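# Lift the scoop by its handle with the nearer arm

## Task

Using the arm whose base was closer to the scoop when the scene began, finish with the scoop raised well clear of the table and motionless, grasped by its handle. The fingers must clamp firmly across the handle near the centre of their width, with the handle making up most of what lies between them and the pad centres located between the handle's two ends. The commanded opening for that gripper must be well below the handle's width, and apart from its fingers no part of that arm may touch the scoop. Any other result that stays put only because the robot holds it at the end does not count.

## Robot and tools

Robot: two 6-joint arms, left_arm and right_arm, each ending in a parallel two-finger gripper with a wrist camera. Bases in the scene frame: left_arm at (+0.003, +0.314, +0.015) m, right_arm at (-0.006, -0.333, +0.014) m, both nearly unrotated. Scene frame: origin at table-top height midway between the arms, a little behind the near table edge; +x points out over the table, +y toward left_arm, +z up. The names left and right are arm names, not image sides. Decide which base is closer to the scoop at the start and use that arm.

Gripper frame: fingers extend along its +z axis and move apart along its y axis. The reported end-effector point sits between the pads, about 1 cm short of the fingertips.

execute_actions(actions, pictures). actions is a list holding zero or one item. Empty list: no command, just returns the state. A move item is {"rows": [...], "steps": n}: n is 1 to 15 control steps of 1/30 s (default 15); each row is used for one step and the final row repeats if rows run out. Every row is one flat list of 14 numbers covering both arms: left_arm waist, shoulder, elbow, wrist pitch, wrist yaw, wrist roll, opening, then the same seven for right_arm. Include the idle arm's values too. The six joint numbers are absolute target angles in radians (same units as Joint positions), not offsets. The opening is an absolute setting from -1 (closed) to +1 (fully open, 0.094 m pad gap). A wait item is {"steps": n} with n up to 300; it sends nothing and returns after that many steps since the previous result, counting your reply time. pictures (true/false) chooses whether camera images come back; they do by default.

Joint ranges per arm (rad): waist -2.618 to 3.054, shoulder 0.000 to 3.142, elbow 0.000 to 3.142, wrist pitch -1.571 to 1.571, wrist yaw -1.571 to 1.571, wrist roll -2.094 to 2.094. True ends may differ by up to 0.036 rad. A target more than 0.036 rad beyond a stated end, and farther out than the current angle, gets the whole call refused (nothing is sent). Targets beyond a real end are clipped there and reported as "joint sent to its limit"; no such message does not prove there is room left.

Motion limits: each step the target handed to a joint stays within a fixed lead of its measured angle (waist 0.202, shoulder 0.258, elbow 0.238, wrist pitch 0.573, wrist yaw and roll 0.522 rad), and if the targets would shift the hand more than 70 mm from where it is, all are pulled back proportionally. Large moves therefore need several calls. Between calls the arms keep heading to your last row until everything nearly stops or a step is HELD; after that only a new action moves them further.

zoom_image(camera, region): camera is one of cam_head_left, cam_head_right, cam_high, cam_low, cam_left_wrist, cam_right_wrist; region is [x0, y0, x1, y1] in pixels of that camera's latest 504x504 image, origin top-left, at most 504 by 504. It moves nothing.

read_manual(section): only "licences", the URDF licence text. Moves nothing.

finished_scene(scene): ends the given scene (1 or 2) for good and grades it; call it only once the hold is stable. Replying without any tool call ends everything, so always make a call.

Result lines: a state line per arm with gripper position (m) and orientation quaternion (w, x, y, z) in the scene frame, less exact at long reach. grip_measured is the finger opening on the same -1..1 scale; each gripper may be off by about 1 mm. Joint positions and Joint velocities give six joints (rad, rad/s) plus pad gap (m, m/s) per arm. "joint command not followed" means a clearance check altered or blocked some joint targets; HELD marks steps where your row was partly or wholly not sent. MOTOR HOT appears from 75 °C; OVER-TEMPERATURE FAULT means an arm was stopped (at 90 °C for 10 s, at 100 °C it goes limp and drops).

Gripping: the fingers go to the opening you command. To grasp, command roughly 0.03 below the grip_measured reading at contact; a smaller margin squeezes less. Pad force tops out around 50 to 62 N. The task needs a command well narrower than the handle.

Avoid: knocking or dropping anything off the table; letting the arms collide or press on each other; hitting the bar under the bases and the plate behind it, which may stand up to about 3 cm above the table without warning; slamming, hard shoves and drops; holding loads long enough to overheat motors. Occasional brief tugs on held items or nudges to loose objects may occur, so grip firmly and check the scoop stays still before finishing. Faster, smoother, lower-effort motion is better.

Each tool is called as name([rows], argument=value, ...), one row to a line, values as JSON.

## Session

execute_actions(actions=[])

Scene clock: 0.00 s of 4200.00 s.
left_arm: end_effector_position=(+0.5088, -0.1580, +0.1597) grip_measured=+1.000 end_effector_quat_wxyz=(+0.445, +0.783, +0.357, +0.248) | right_arm: end_effector_position=(+0.3839, -0.3020, +0.1133) grip_measured=+1.000 end_effector_quat_wxyz=(+0.083, +0.380, +0.675, +0.628)
Joint positions: left_arm=[-0.819  2.397  2.087 -0.159 -0.153  1.592  0.094] | right_arm=[-0.333  1.798  0.686  0.533 -1.247  1.369  0.094]
Joint velocities: left_arm=[ 0.002 -0.012 -0.012 -0.022 -0.037  0.051  0.   ] | right_arm=[ 0.007  0.012 -0.022 -0.051  0.007 -0.007  0.   ]

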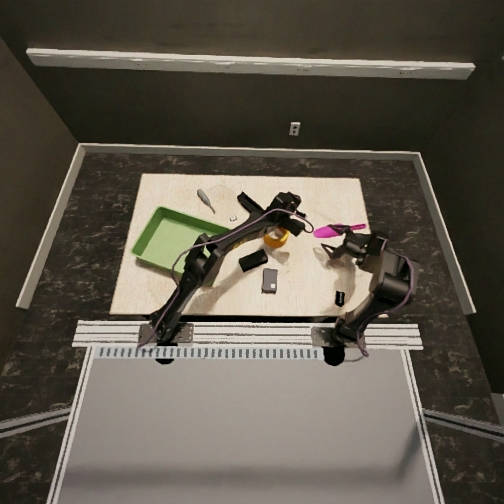

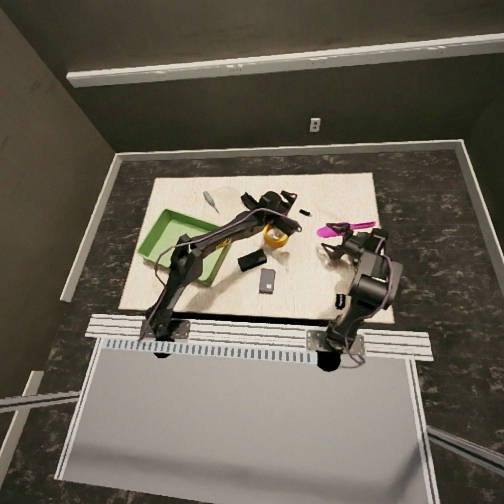

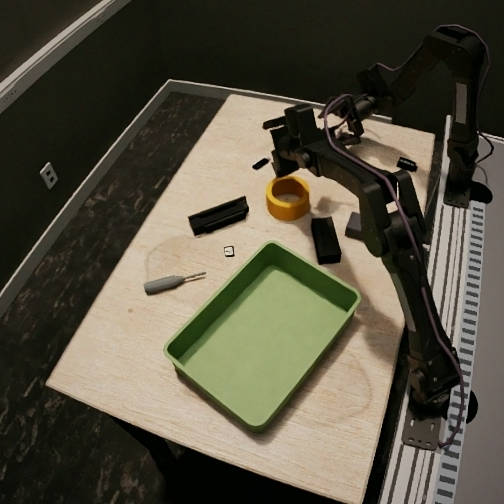

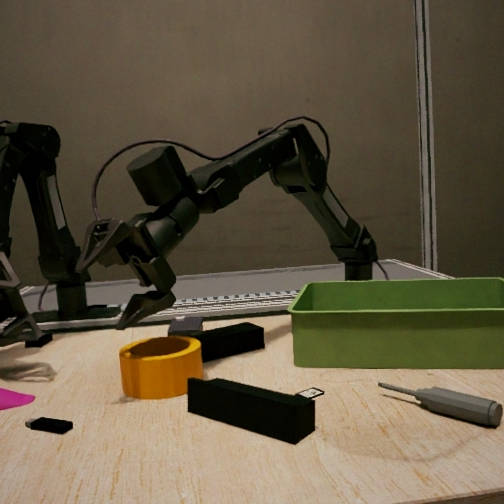

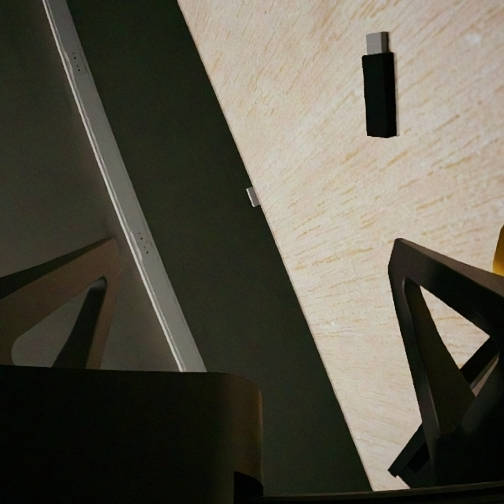

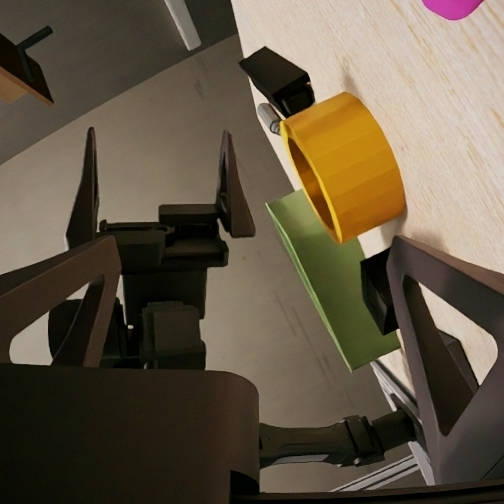

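execute_actions([
  {"rows":[[0,1.6,1.6,-0.159,-0.153,1.592,1,-0.3,1.75,1.5,0,-0.6,1.4,1]]},
], pictures=false)

execute_actions([
  {"rows":[[0,1.6,1.6,-0.159,-0.153,1.592,1,-0.24,2.0,1.9,-1.1,0,1.4,1]]},
], pictures=false)

execute_actions([
  {"steps":45},
])

Scene clock: 8.83 s of 4200.00 s.
left_arm: end_effector_position=(+0.5741, +0.1285, +0.2084) grip_measured=+1.000 end_effector_quat_wxyz=(+0.364, +0.698, +0.518, +0.334) | right_arm: end_effector_position=(+0.5402, -0.4121, +0.3202) grip_measured=+1.000 end_effector_quat_wxyz=(+0.385, +0.448, +0.632, +0.501)
Joint positions: left_arm=[-0.384  1.977  1.637 -0.163 -0.149  1.592  0.094] | right_arm=[-0.306  1.757  1.483  0.067 -0.637  1.4    0.094]
Joint velocities: left_arm=[ 0.94  -0.725 -0.144  0.037 -0.066  0.051  0.   ] | right_arm=[ 0.012 -0.349  0.286  0.051  0.168  0.051  0.   ]
Steps of this call (steps 1 to 90: nothing new was sent; then 5.33 s passed at rest; steps 91 to 105: all 15 steps of this action). Readings (joint positions):
91: left_arm=[-0.812 2.383 2.064 -0.150 -0.149 1.592] | right_arm=[-0.328 1.792 0.719 0.443 -1.180 1.373]
92: left_arm=[-0.803 2.356 2.018 -0.150 -0.145 1.592] | right_arm=[-0.319 1.792 0.780 0.332 -1.077 1.382]
94: left_arm=[-0.764 2.295 1.928 -0.153 -0.143 1.592] | right_arm=[-0.307 1.792 0.920 0.195 -0.904 1.392]
98: left_arm=[-0.638 2.164 1.754 -0.156 -0.143 1.592] | right_arm=[-0.306 1.790 1.185 0.104 -0.742 1.398]
105: the state above

Scene clock: 9.33 s of 4200.00 s.
left_arm: end_effector_position=(+0.5344, +0.3614, +0.4031) grip_measured=+1.000 end_effector_quat_wxyz=(+0.387, +0.502, +0.581, +0.510) | right_arm: end_effector_position=(+0.4743, -0.4617, +0.1499) grip_measured=+1.000 end_effector_quat_wxyz=(+0.163, +0.727, +0.655, +0.125)
Joint positions: left_arm=[ 0.018  1.605  1.61  -0.151 -0.165  1.592  0.094] | right_arm=[-0.245  2.017  1.856 -0.964 -0.054  1.402  0.094]
Joint velocities: left_arm=[-0.071 -0.222 -0.002  0.081 -0.022 -0.051  0.   ] | right_arm=[-0.002 -0.012 -0.002 -0.916  0.198 -0.007  0.   ]
Steps of this call (steps 1 to 15: all 15 steps of this action). Readings (joint positions):
1: left_arm=[-0.350 1.951 1.632 -0.163 -0.150 1.592] | right_arm=[-0.301 1.761 1.517 0.021 -0.595 1.401]
2: left_arm=[-0.317 1.925 1.629 -0.163 -0.150 1.592] | right_arm=[-0.293 1.786 1.574 -0.032 -0.536 1.401]
4: left_arm=[-0.251 1.873 1.624 -0.163 -0.151 1.592] | right_arm=[-0.274 1.863 1.704 -0.170 -0.398 1.402]
8: left_arm=[-0.119 1.765 1.619 -0.163 -0.153 1.592] | right_arm=[-0.248 1.983 1.854 -0.493 -0.191 1.402]
15: the state above

Scene clock: 10.83 s of 4200.00 s.
left_arm: end_effector_position=(+0.5351, +0.3540, +0.3989) grip_measured=+1.000 end_effector_quat_wxyz=(+0.390, +0.509, +0.579, +0.504) | right_arm: end_effector_position=(+0.4505, -0.4617, +0.1445) grip_measured=+1.000 end_effector_quat_wxyz=(+0.131, +0.737, +0.658, +0.084)
Joint positions: left_arm=[ 0.006  1.605  1.603 -0.154 -0.158  1.592  0.094] | right_arm=[-0.245  2.017  1.87  -1.076 -0.017  1.402  0.094]
Joint velocities: left_arm=[ 0.002 -0.027 -0.007  0.095 -0.11  -0.007  0.   ] | right_arm=[-0.007  0.002  0.007 -0.007 -0.037  0.037  0.   ]
Steps of this call (steps 1 to 30: the robot went on to your last target; steps 31 to 45: nothing new was sent). Readings (joint positions):
1: left_arm=[0.015 1.600 1.610 -0.148 -0.164 1.592] | right_arm=[-0.245 2.017 1.859 -0.991 -0.046 1.402]
2: left_arm=[0.012 1.600 1.610 -0.147 -0.162 1.592] | right_arm=[-0.245 2.017 1.862 -1.011 -0.040 1.402]
4: left_arm=[0.007 1.602 1.607 -0.150 -0.160 1.592] | right_arm=[-0.245 2.017 1.866 -1.037 -0.031 1.402]
8: left_arm=[0.006 1.605 1.603 -0.154 -0.158 1.592] | right_arm=[-0.245 2.017 1.870 -1.060 -0.022 1.402]
45: the state above
All arms were judged still, so your last target was given up. Only a new action makes them travel on or press farther. Fingers that are still opening or closing keep moving.
camera_calibration (this result's frames):
cam_left_wrist: T_world_to_cam=[[-0.189571, 0.0185956, -0.981691, 0.491213], [-0.700647, 0.69788, 0.148519, 0.0765616], [0.687864, 0.715973, -0.119269, -0.448023], [0, 0, 0, 1]] pos_world=[0.454941, 0.258207, 0.417413]
cam_right_wrist: T_world_to_cam=[[-0.944176, 0.0964613, -0.315002, 0.511752], [-0.0862927, 0.850373, 0.519055, 0.357197], [0.317938, 0.517262, -0.794579, 0.337026], [0, 0, 0, 1]] pos_world=[0.406854, -0.527446, 0.243592]

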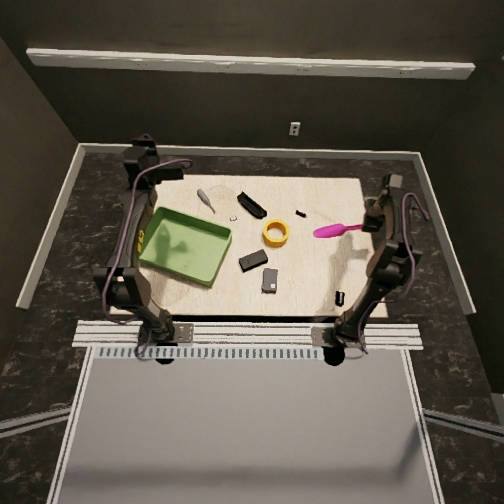

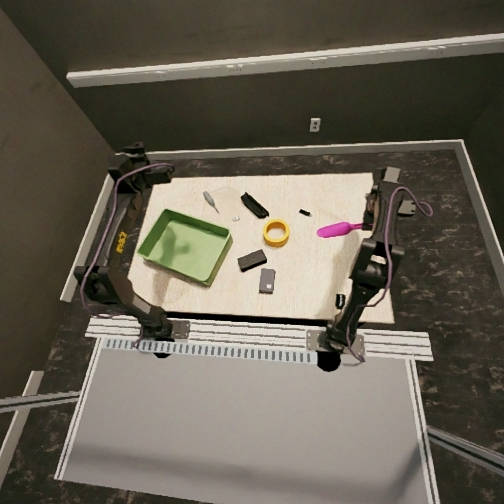

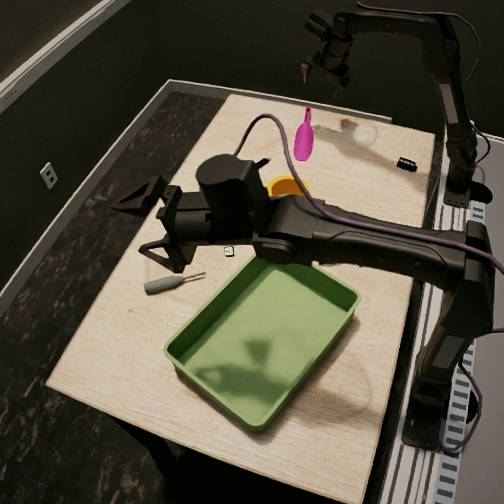

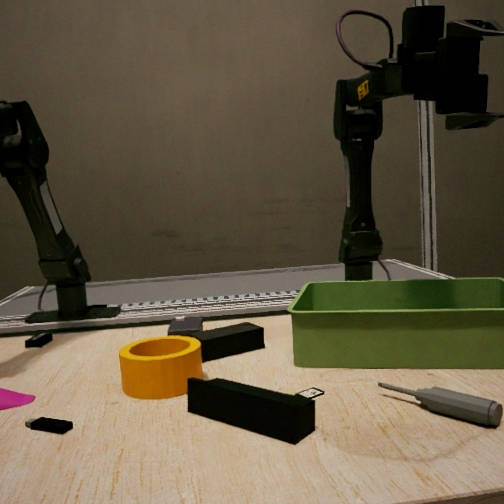

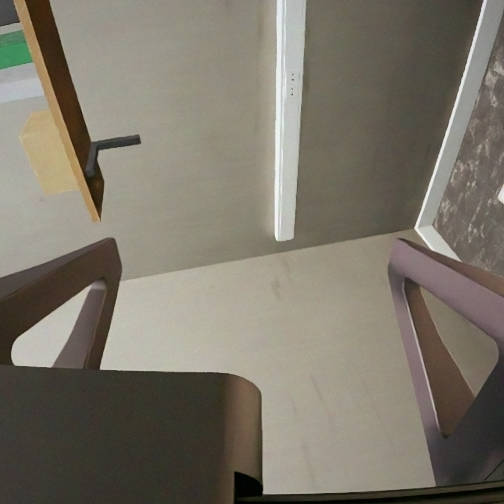

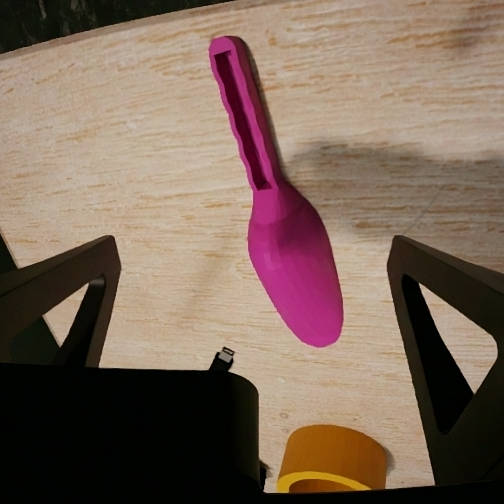

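execute_actions([
  {"rows":[[0,1.6,1.6,-0.159,-0.153,1.592,1,-0.24,2.40,2.29,-1.25,0,1.15,0.3]]},
], pictures=false)

execute_actions([
  {"steps":30},
])

Scene clock: 16.67 s of 4200.00 s.
left_arm: end_effector_position=(+0.5351, +0.3540, +0.3989) grip_measured=+1.000 end_effector_quat_wxyz=(+0.390, +0.509, +0.579, +0.504) | right_arm: end_effector_position=(+0.4896, -0.4748, +0.0594) grip_measured=+0.303 end_effector_quat_wxyz=(+0.062, +0.662, +0.746, +0.030)
Joint positions: left_arm=[ 0.006  1.605  1.603 -0.154 -0.158  1.592  0.094] | right_arm=[-0.245  2.429  2.254 -1.224 -0.015  1.166  0.061]
Joint velocities: left_arm=[ 0.002 -0.002  0.002  0.022 -0.081  0.066  0.   ] | right_arm=[ 0.007 -0.159 -0.007  0.007 -0.022 -0.095 -0.001]
Steps of this call (steps 1 to 90: nothing new was sent; then 2.33 s passed at rest; steps 91 to 105: all 15 steps of this action). Readings (joint positions):
91: left_arm=[0.006 1.605 1.603 -0.154 -0.158 1.592] | right_arm=[-0.245 2.053 1.921 -1.126 -0.017 1.367]
92: left_arm=[0.006 1.605 1.603 -0.154 -0.158 1.592] | right_arm=[-0.245 2.115 2.014 -1.168 -0.015 1.326]
94: left_arm=[0.006 1.605 1.603 -0.154 -0.158 1.592] | right_arm=[-0.245 2.258 2.186 -1.176 -0.015 1.265]
98: left_arm=[0.006 1.605 1.603 -0.154 -0.158 1.592] | right_arm=[-0.245 2.415 2.254 -1.181 -0.015 1.200]
105: the state above

Scene clock: 17.67 s of 4200.00 s.
left_arm: end_effector_position=(+0.5351, +0.3540, +0.3989) grip_measured=+1.000 end_effector_quat_wxyz=(+0.390, +0.509, +0.579, +0.504) | right_arm: end_effector_position=(+0.4898, -0.4748, +0.0673) grip_measured=+0.303 end_effector_quat_wxyz=(+0.068, +0.659, +0.749, +0.032)
Joint positions: left_arm=[ 0.006  1.605  1.603 -0.154 -0.158  1.592  0.094] | right_arm=[-0.245  2.413  2.254 -1.228 -0.015  1.157  0.061]
Joint velocities: left_arm=[-0.022  0.012 -0.002  0.007  0.037  0.022  0.   ] | right_arm=[-0.022 -0.022 -0.017 -0.037  0.022  0.007 -0.001]
Steps of this call (steps 1 to 30: the robot went on to your last target). Readings (joint positions):
1: left_arm=[0.006 1.605 1.603 -0.154 -0.158 1.592] | right_arm=[-0.245 2.424 2.254 -1.224 -0.015 1.164]
2: left_arm=[0.006 1.605 1.603 -0.154 -0.158 1.592] | right_arm=[-0.245 2.419 2.254 -1.225 -0.015 1.163]
4: left_arm=[0.006 1.605 1.603 -0.154 -0.158 1.592] | right_arm=[-0.245 2.414 2.254 -1.225 -0.015 1.161]
8: left_arm=[0.006 1.605 1.603 -0.154 -0.158 1.592] | right_arm=[-0.245 2.413 2.254 -1.226 -0.015 1.159]
30: the state above
All arms were judged still, so your last target was given up. Only a new action makes them travel on or press farther. Fingers that are still opening or closing keep moving.
camera_calibration (this result's frames):
cam_left_wrist: T_world_to_cam=[[-0.189571, 0.0185956, -0.981691, 0.491213], [-0.700647, 0.69788, 0.148519, 0.0765616], [0.687864, 0.715973, -0.119269, -0.448023], [0, 0, 0, 1]] pos_world=[0.454941, 0.258207, 0.417413]
cam_right_wrist: T_world_to_cam=[[-0.979779, -0.134107, -0.148484, 0.422577], [-0.193624, 0.822522, 0.53476, 0.45012], [0.0504163, 0.552697, -0.831856, 0.420334], [0, 0, 0, 1]] pos_world=[0.479995, -0.545879, 0.171697]

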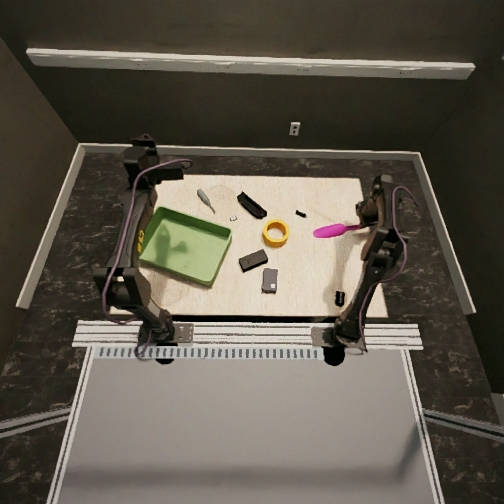

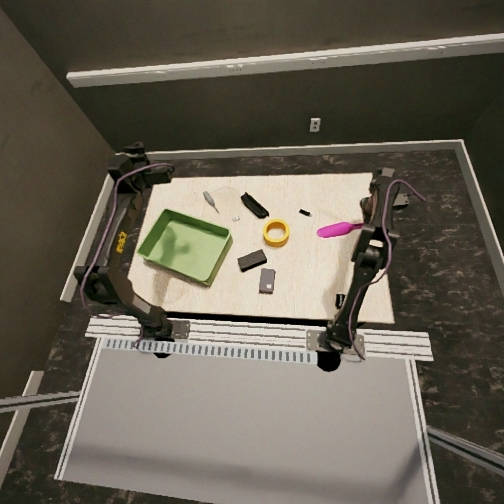

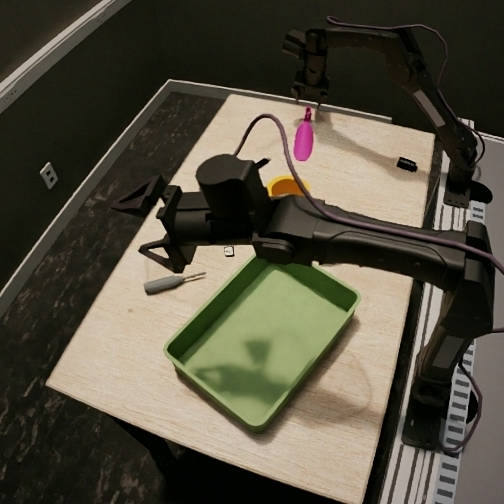

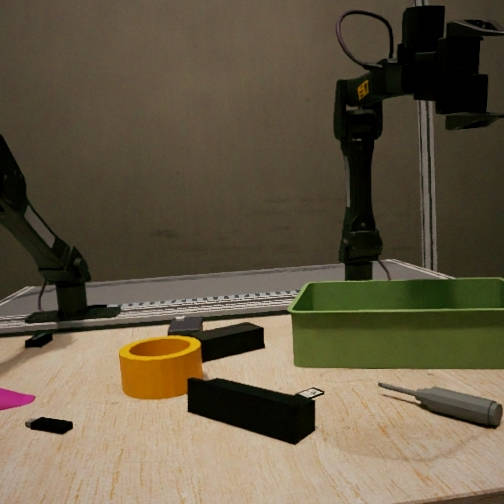

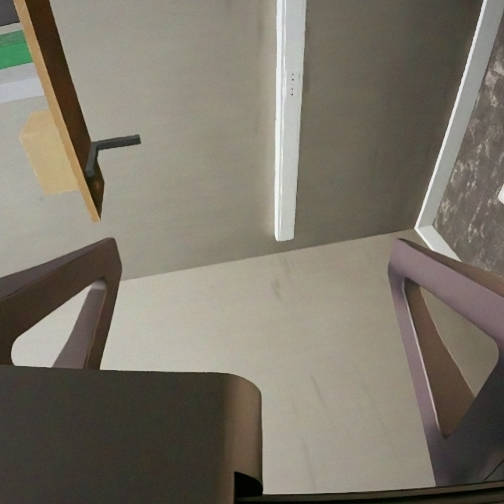

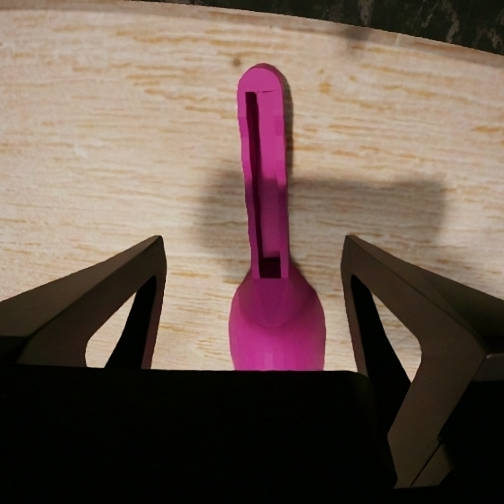

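Good.

execute_actions([
  {"rows":[[0,1.6,1.6,-0.159,-0.153,1.592,1,-0.24,2.40,2.22,-1.18,0,1.11,0.3],[0,1.6,1.6,-0.159,-0.153,1.592,1,-0.24,2.40,2.19,-1.15,0,1.11,0.3],[0,1.6,1.6,-0.159,-0.153,1.592,1,-0.24,2.40,2.16,-1.12,0,1.11,0.3],[0,1.6,1.6,-0.159,-0.153,1.592,1,-0.24,2.40,2.13,-1.09,0,1.11,0.3],[0,1.6,1.6,-0.159,-0.153,1.592,1,-0.24,2.40,2.10,-1.06,0,1.11,0.3],[0,1.6,1.6,-0.159,-0.153,1.592,1,-0.24,2.40,2.07,-1.03,0,1.11,0.3]]},
], pictures=false)

execute_actions([
  {"steps":20},
])

Scene clock: 21.63 s of 4200.00 s.
left_arm: end_effector_position=(+0.5351, +0.3540, +0.3989) grip_measured=+1.000 end_effector_quat_wxyz=(+0.390, +0.509, +0.579, +0.504) | right_arm: end_effector_position=(+0.4888, -0.4751, +0.0226) grip_measured=+0.303 end_effector_quat_wxyz=(+0.069, +0.644, +0.761, +0.031)
Joint positions: left_arm=[ 0.006  1.605  1.603 -0.154 -0.158  1.592  0.094] | right_arm=[-0.245  2.415  2.08  -1.049 -0.015  1.119  0.061]
Joint velocities: left_arm=[-0.012  0.002  0.002  0.051  0.051 -0.007  0.   ] | right_arm=[-0.002  0.007 -0.007  0.095  0.037  0.051 -0.001]
Steps of this call (steps 1 to 90: nothing new was sent; then 0.47 s passed at rest; steps 91 to 105: all 15 steps of this action). Readings (joint positions):
91: left_arm=[0.006 1.605 1.603 -0.154 -0.158 1.592] | right_arm=[-0.245 2.413 2.251 -1.223 -0.015 1.151]
92: left_arm=[0.006 1.605 1.603 -0.154 -0.158 1.592] | right_arm=[-0.245 2.411 2.242 -1.209 -0.015 1.144]
94: left_arm=[0.006 1.605 1.603 -0.154 -0.158 1.592] | right_arm=[-0.245 2.405 2.202 -1.168 -0.015 1.134]
98: left_arm=[0.006 1.605 1.603 -0.154 -0.158 1.592] | right_arm=[-0.245 2.406 2.103 -1.092 -0.015 1.124]
105: the state above

Scene clock: 22.30 s of 4200.00 s.
left_arm: end_effector_position=(+0.5351, +0.3540, +0.3989) grip_measured=+1.000 end_effector_quat_wxyz=(+0.390, +0.509, +0.579, +0.504) | right_arm: end_effector_position=(+0.4924, -0.4762, +0.0232) grip_measured=+0.303 end_effector_quat_wxyz=(+0.076, +0.643, +0.761, +0.034)
Joint positions: left_arm=[ 0.006  1.605  1.603 -0.154 -0.158  1.592  0.094] | right_arm=[-0.245  2.415  2.08  -1.034 -0.015  1.117  0.061]
Joint velocities: left_arm=[-0.012  0.012  0.002 -0.022 -0.037 -0.022  0.   ] | right_arm=[-0.007  0.012  0.007  0.037  0.037 -0.066 -0.001]
Steps of this call (steps 1 to 20: the robot went on to your last target). Readings (joint positions):
1: left_arm=[0.006 1.605 1.603 -0.154 -0.158 1.592] | right_arm=[-0.245 2.415 2.080 -1.045 -0.015 1.119]
2: left_arm=[0.006 1.605 1.603 -0.154 -0.158 1.592] | right_arm=[-0.245 2.415 2.080 -1.043 -0.015 1.118]
4: left_arm=[0.006 1.605 1.603 -0.154 -0.158 1.592] | right_arm=[-0.245 2.415 2.080 -1.039 -0.015 1.118]
8: left_arm=[0.006 1.605 1.603 -0.154 -0.158 1.592] | right_arm=[-0.245 2.415 2.080 -1.036 -0.015 1.117]
20: the state above
camera_calibration (this result's frames):
cam_left_wrist: T_world_to_cam=[[-0.189571, 0.0185956, -0.981691, 0.491213], [-0.700647, 0.69788, 0.148519, 0.0765616], [0.687864, 0.715973, -0.119269, -0.448023], [0, 0, 0, 1]] pos_world=[0.454941, 0.258207, 0.417413]
cam_right_wrist: T_world_to_cam=[[-0.971238, -0.174665, -0.161831, 0.395201], [-0.234474, 0.819908, 0.522276, 0.49448], [0.0414631, 0.5452, -0.83728, 0.385298], [0, 0, 0, 1]] pos_world=[0.483802, -0.546465, 0.128303]

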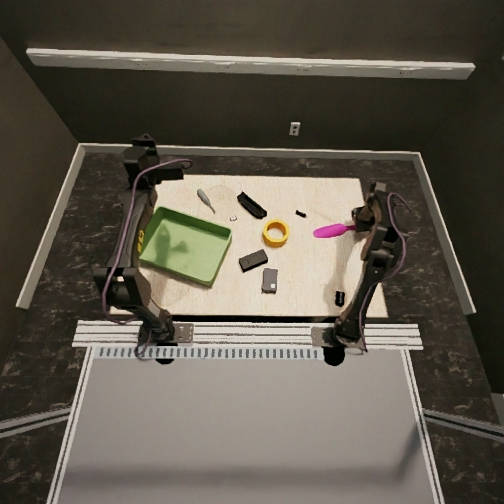

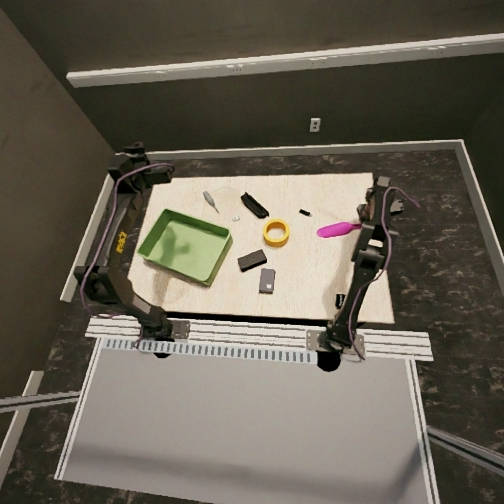

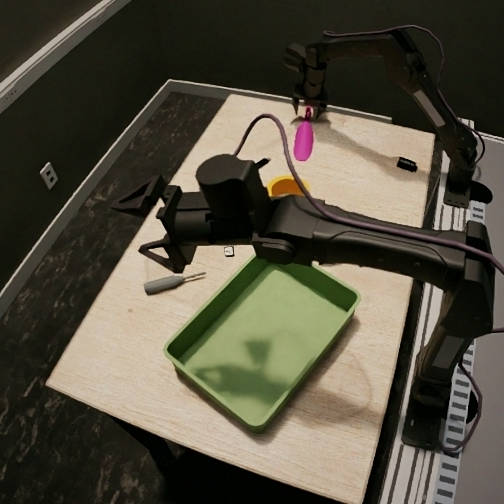

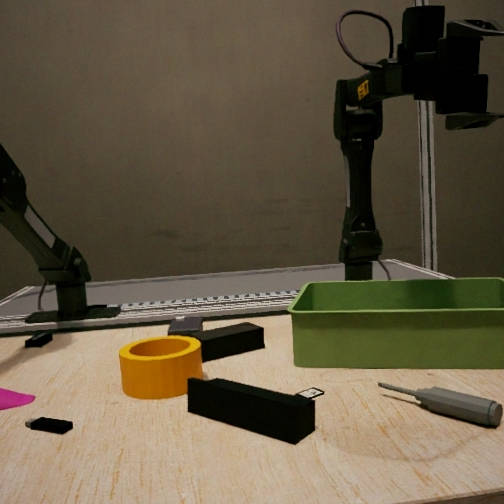

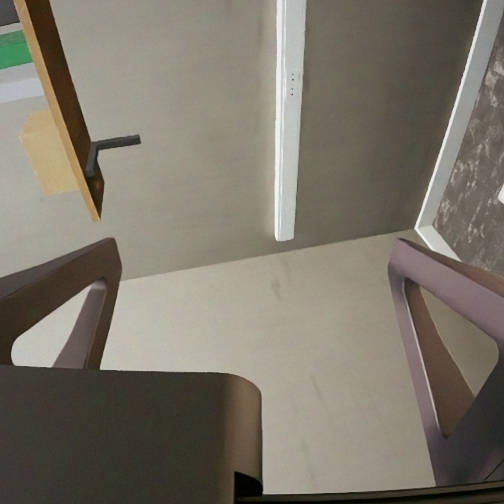

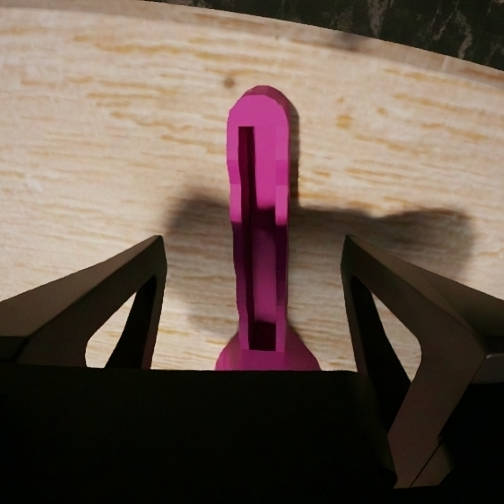

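execute_actions([
  {"rows":[[0,1.6,1.6,-0.159,-0.153,1.592,1,-0.24,2.40,2.035,-1.0,0,1.11,-0.1]]},
], pictures=false)

execute_actions([
  {"rows":[[0,1.6,1.6,-0.159,-0.153,1.592,1,-0.24,2.40,2.035,-1.0,0,1.11,-0.85]]},
], pictures=false)

execute_actions([
  {"rows":[[0,1.6,1.6,-0.159,-0.153,1.592,1,-0.24,2.35,2.035,-1.0,0,1.11,-0.85],[0,1.6,1.6,-0.159,-0.153,1.592,1,-0.24,2.3,2.035,-1.0,0,1.11,-0.85],[0,1.6,1.6,-0.159,-0.153,1.592,1,-0.24,2.25,2.035,-1.0,0,1.11,-0.85],[0,1.6,1.6,-0.159,-0.153,1.592,1,-0.24,2.2,2.035,-1.05,0,1.11,-0.85],[0,1.6,1.6,-0.159,-0.153,1.592,1,-0.24,2.15,2.035,-1.1,0,1.11,-0.85],[0,1.6,1.6,-0.159,-0.153,1.592,1,-0.24,2.0,2.0,-1.2,0,1.11,-0.85]]},
], pictures=false)

execute_actions([
  {"steps":40},
])

Scene clock: 32.70 s of 4200.00 s.
left_arm: end_effector_position=(+0.5351, +0.3540, +0.3989) grip_measured=+1.000 end_effector_quat_wxyz=(+0.390, +0.509, +0.579, +0.504) | right_arm: end_effector_position=(+0.4922, -0.4762, +0.0176) grip_measured=-0.097 end_effector_quat_wxyz=(+0.078, +0.643, +0.761, +0.035)
Joint positions: left_arm=[ 0.006  1.605  1.603 -0.154 -0.158  1.592  0.094] | right_arm=[-0.245  2.413  2.053 -1.005 -0.015  1.117  0.042]
Joint velocities: left_arm=[-0.002 -0.007 -0.022 -0.022  0.022  0.022  0.   ] | right_arm=[ 0.002 -0.022 -0.017 -0.037 -0.051  0.022  0.001]
Steps of this call (steps 1 to 15: the robot went on to your last target; steps 16 to 90: nothing new was sent; then 6.90 s passed at rest; steps 91 to 105: all 15 steps of this action). Readings (joint positions):
91: left_arm=[0.006 1.605 1.603 -0.154 -0.158 1.592] | right_arm=[-0.245 2.414 2.075 -1.028 -0.015 1.117]
92: left_arm=[0.006 1.605 1.603 -0.154 -0.158 1.592] | right_arm=[-0.245 2.413 2.069 -1.021 -0.015 1.117]
94: left_arm=[0.006 1.605 1.603 -0.154 -0.158 1.592] | right_arm=[-0.245 2.413 2.060 -1.015 -0.015 1.117]
98: left_arm=[0.006 1.605 1.603 -0.154 -0.158 1.592] | right_arm=[-0.245 2.413 2.053 -1.011 -0.015 1.117]
105: the state above

Scene clock: 33.20 s of 4200.00 s.
left_arm: end_effector_position=(+0.5351, +0.3540, +0.3989) grip_measured=+1.000 end_effector_quat_wxyz=(+0.390, +0.509, +0.579, +0.504) | right_arm: end_effector_position=(+0.4928, -0.4765, +0.0177) grip_measured=-0.655 end_effector_quat_wxyz=(+0.080, +0.642, +0.762, +0.035)
Joint positions: left_arm=[ 0.006  1.605  1.603 -0.154 -0.158  1.592  0.094] | right_arm=[-0.245  2.413  2.053 -1.002 -0.014  1.115  0.016]
Joint velocities: left_arm=[-0.012  0.007  0.007 -0.051 -0.022 -0.007  0.   ] | right_arm=[ 0.012 -0.017 -0.012  0.066  0.051  0.022  0.   ]
Steps of this call (steps 1 to 15: all 15 steps of this action). Readings (joint positions):
1: left_arm=[0.006 1.605 1.603 -0.154 -0.158 1.592] | right_arm=[-0.245 2.413 2.053 -1.005 -0.015 1.117]
2: left_arm=[0.006 1.605 1.603 -0.154 -0.158 1.592] | right_arm=[-0.245 2.413 2.053 -1.005 -0.015 1.117]
4: left_arm=[0.006 1.605 1.603 -0.154 -0.158 1.592] | right_arm=[-0.245 2.413 2.053 -1.002 -0.014 1.115]
8: left_arm=[0.006 1.605 1.603 -0.154 -0.158 1.592] | right_arm=[-0.245 2.413 2.053 -1.002 -0.014 1.115]
15: the state above

Scene clock: 33.70 s of 4200.00 s.
left_arm: end_effector_position=(+0.5351, +0.3540, +0.3989) grip_measured=+1.000 end_effector_quat_wxyz=(+0.390, +0.509, +0.579, +0.504) | right_arm: end_effector_position=(+0.4613, -0.4649, +0.2165) grip_measured=-0.655 end_effector_quat_wxyz=(+0.208, +0.626, +0.746, +0.090)
Joint positions: left_arm=[ 0.006  1.605  1.603 -0.154 -0.158  1.592  0.094] | right_arm=[-0.245  1.96   2.021 -1.139 -0.011  1.115  0.016]
Joint velocities: left_arm=[ 0.007 -0.012 -0.017  0.051 -0.095 -0.051  0.   ] | right_arm=[ 0.007 -0.183  0.002 -0.154 -0.037  0.022 -0.001]
Steps of this call (steps 1 to 15: all 15 steps of this action). Readings (joint positions):
1: left_arm=[0.006 1.605 1.603 -0.154 -0.158 1.592] | right_arm=[-0.245 2.409 2.053 -1.002 -0.014 1.115]
2: left_arm=[0.006 1.605 1.603 -0.154 -0.158 1.592] | right_arm=[-0.245 2.399 2.047 -1.001 -0.014 1.115]
4: left_arm=[0.006 1.605 1.603 -0.154 -0.158 1.592] | right_arm=[-0.245 2.356 2.032 -1.007 -0.014 1.115]
8: left_arm=[0.006 1.605 1.603 -0.154 -0.158 1.592] | right_arm=[-0.245 2.205 2.022 -1.060 -0.014 1.115]
15: the state above

Scene clock: 35.03 s of 4200.00 s.
left_arm: end_effector_position=(+0.5351, +0.3540, +0.3989) grip_measured=+1.000 end_effector_quat_wxyz=(+0.390, +0.509, +0.579, +0.504) | right_arm: end_effector_position=(+0.4540, -0.4633, +0.1862) grip_measured=-0.655 end_effector_quat_wxyz=(+0.163, +0.633, +0.753, +0.070)
Joint positions: left_arm=[ 0.006  1.605  1.603 -0.154 -0.158  1.592  0.094] | right_arm=[-0.245  2.011  2.013 -1.181 -0.011  1.115  0.016]
Joint velocities: left_arm=[ 0.017 -0.007  0.007  0.007 -0.11   0.037  0.   ] | right_arm=[ 0.002 -0.002 -0.017 -0.051  0.022 -0.022  0.001]
Steps of this call (steps 1 to 30: the robot went on to your last target; steps 31 to 40: nothing new was sent). Readings (joint positions):
1: left_arm=[0.006 1.605 1.603 -0.154 -0.158 1.592] | right_arm=[-0.245 1.958 2.021 -1.145 -0.011 1.115]
2: left_arm=[0.006 1.605 1.603 -0.154 -0.158 1.592] | right_arm=[-0.245 1.962 2.021 -1.151 -0.011 1.115]
4: left_arm=[0.006 1.605 1.603 -0.154 -0.158 1.592] | right_arm=[-0.245 1.979 2.021 -1.162 -0.011 1.115]
8: left_arm=[0.006 1.605 1.603 -0.154 -0.158 1.592] | right_arm=[-0.245 2.009 2.019 -1.174 -0.011 1.115]
40: the state above
All arms were judged still, so your last target was given up. Only a new action makes them travel on or press farther. Fingers that are still opening or closing keep moving.
camera_calibration (this result's frames):
cam_left_wrist: T_world_to_cam=[[-0.189571, 0.0185956, -0.981691, 0.491213], [-0.700647, 0.69788, 0.148519, 0.0765616], [0.687864, 0.715973, -0.119269, -0.448023], [0, 0, 0, 1]] pos_world=[0.454941, 0.258207, 0.417413]
cam_right_wrist: T_world_to_cam=[[-0.926685, -0.191957, -0.323121, 0.388388], [-0.322985, 0.846364, 0.423495, 0.460609], [0.192185, 0.49681, -0.846312, 0.427147], [0, 0, 0, 1]] pos_world=[0.426592, -0.5275, 0.291931]

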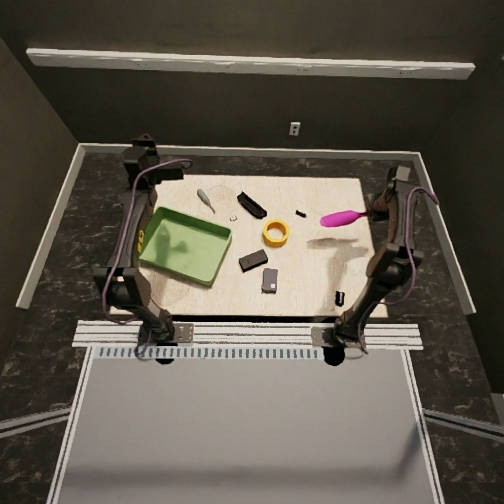

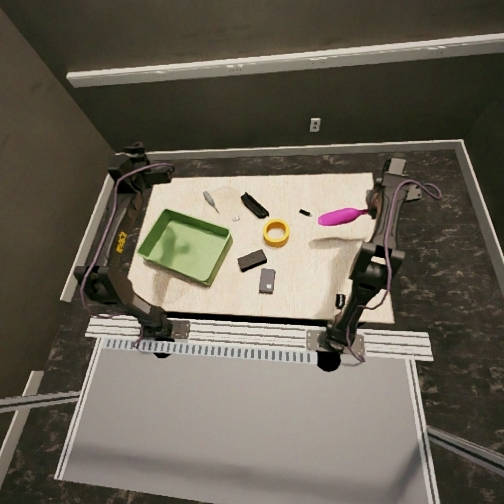

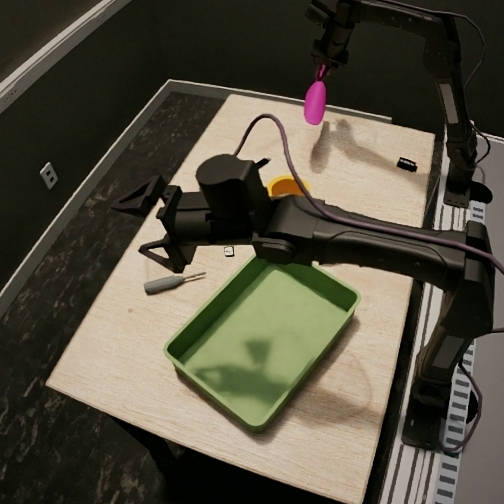

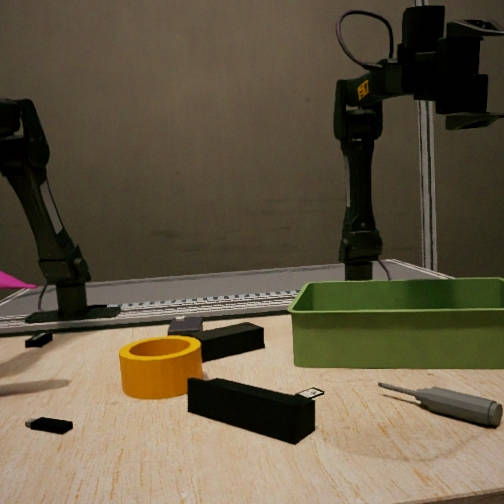

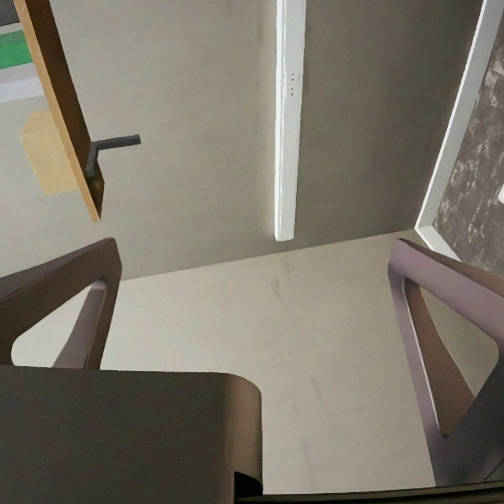

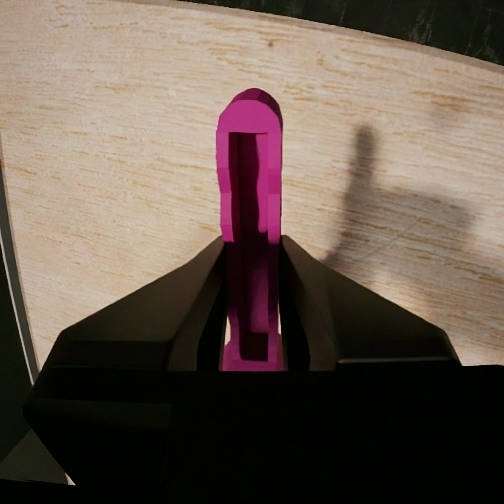

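finished_scene(scene=1)

The scene is finished: the task was done.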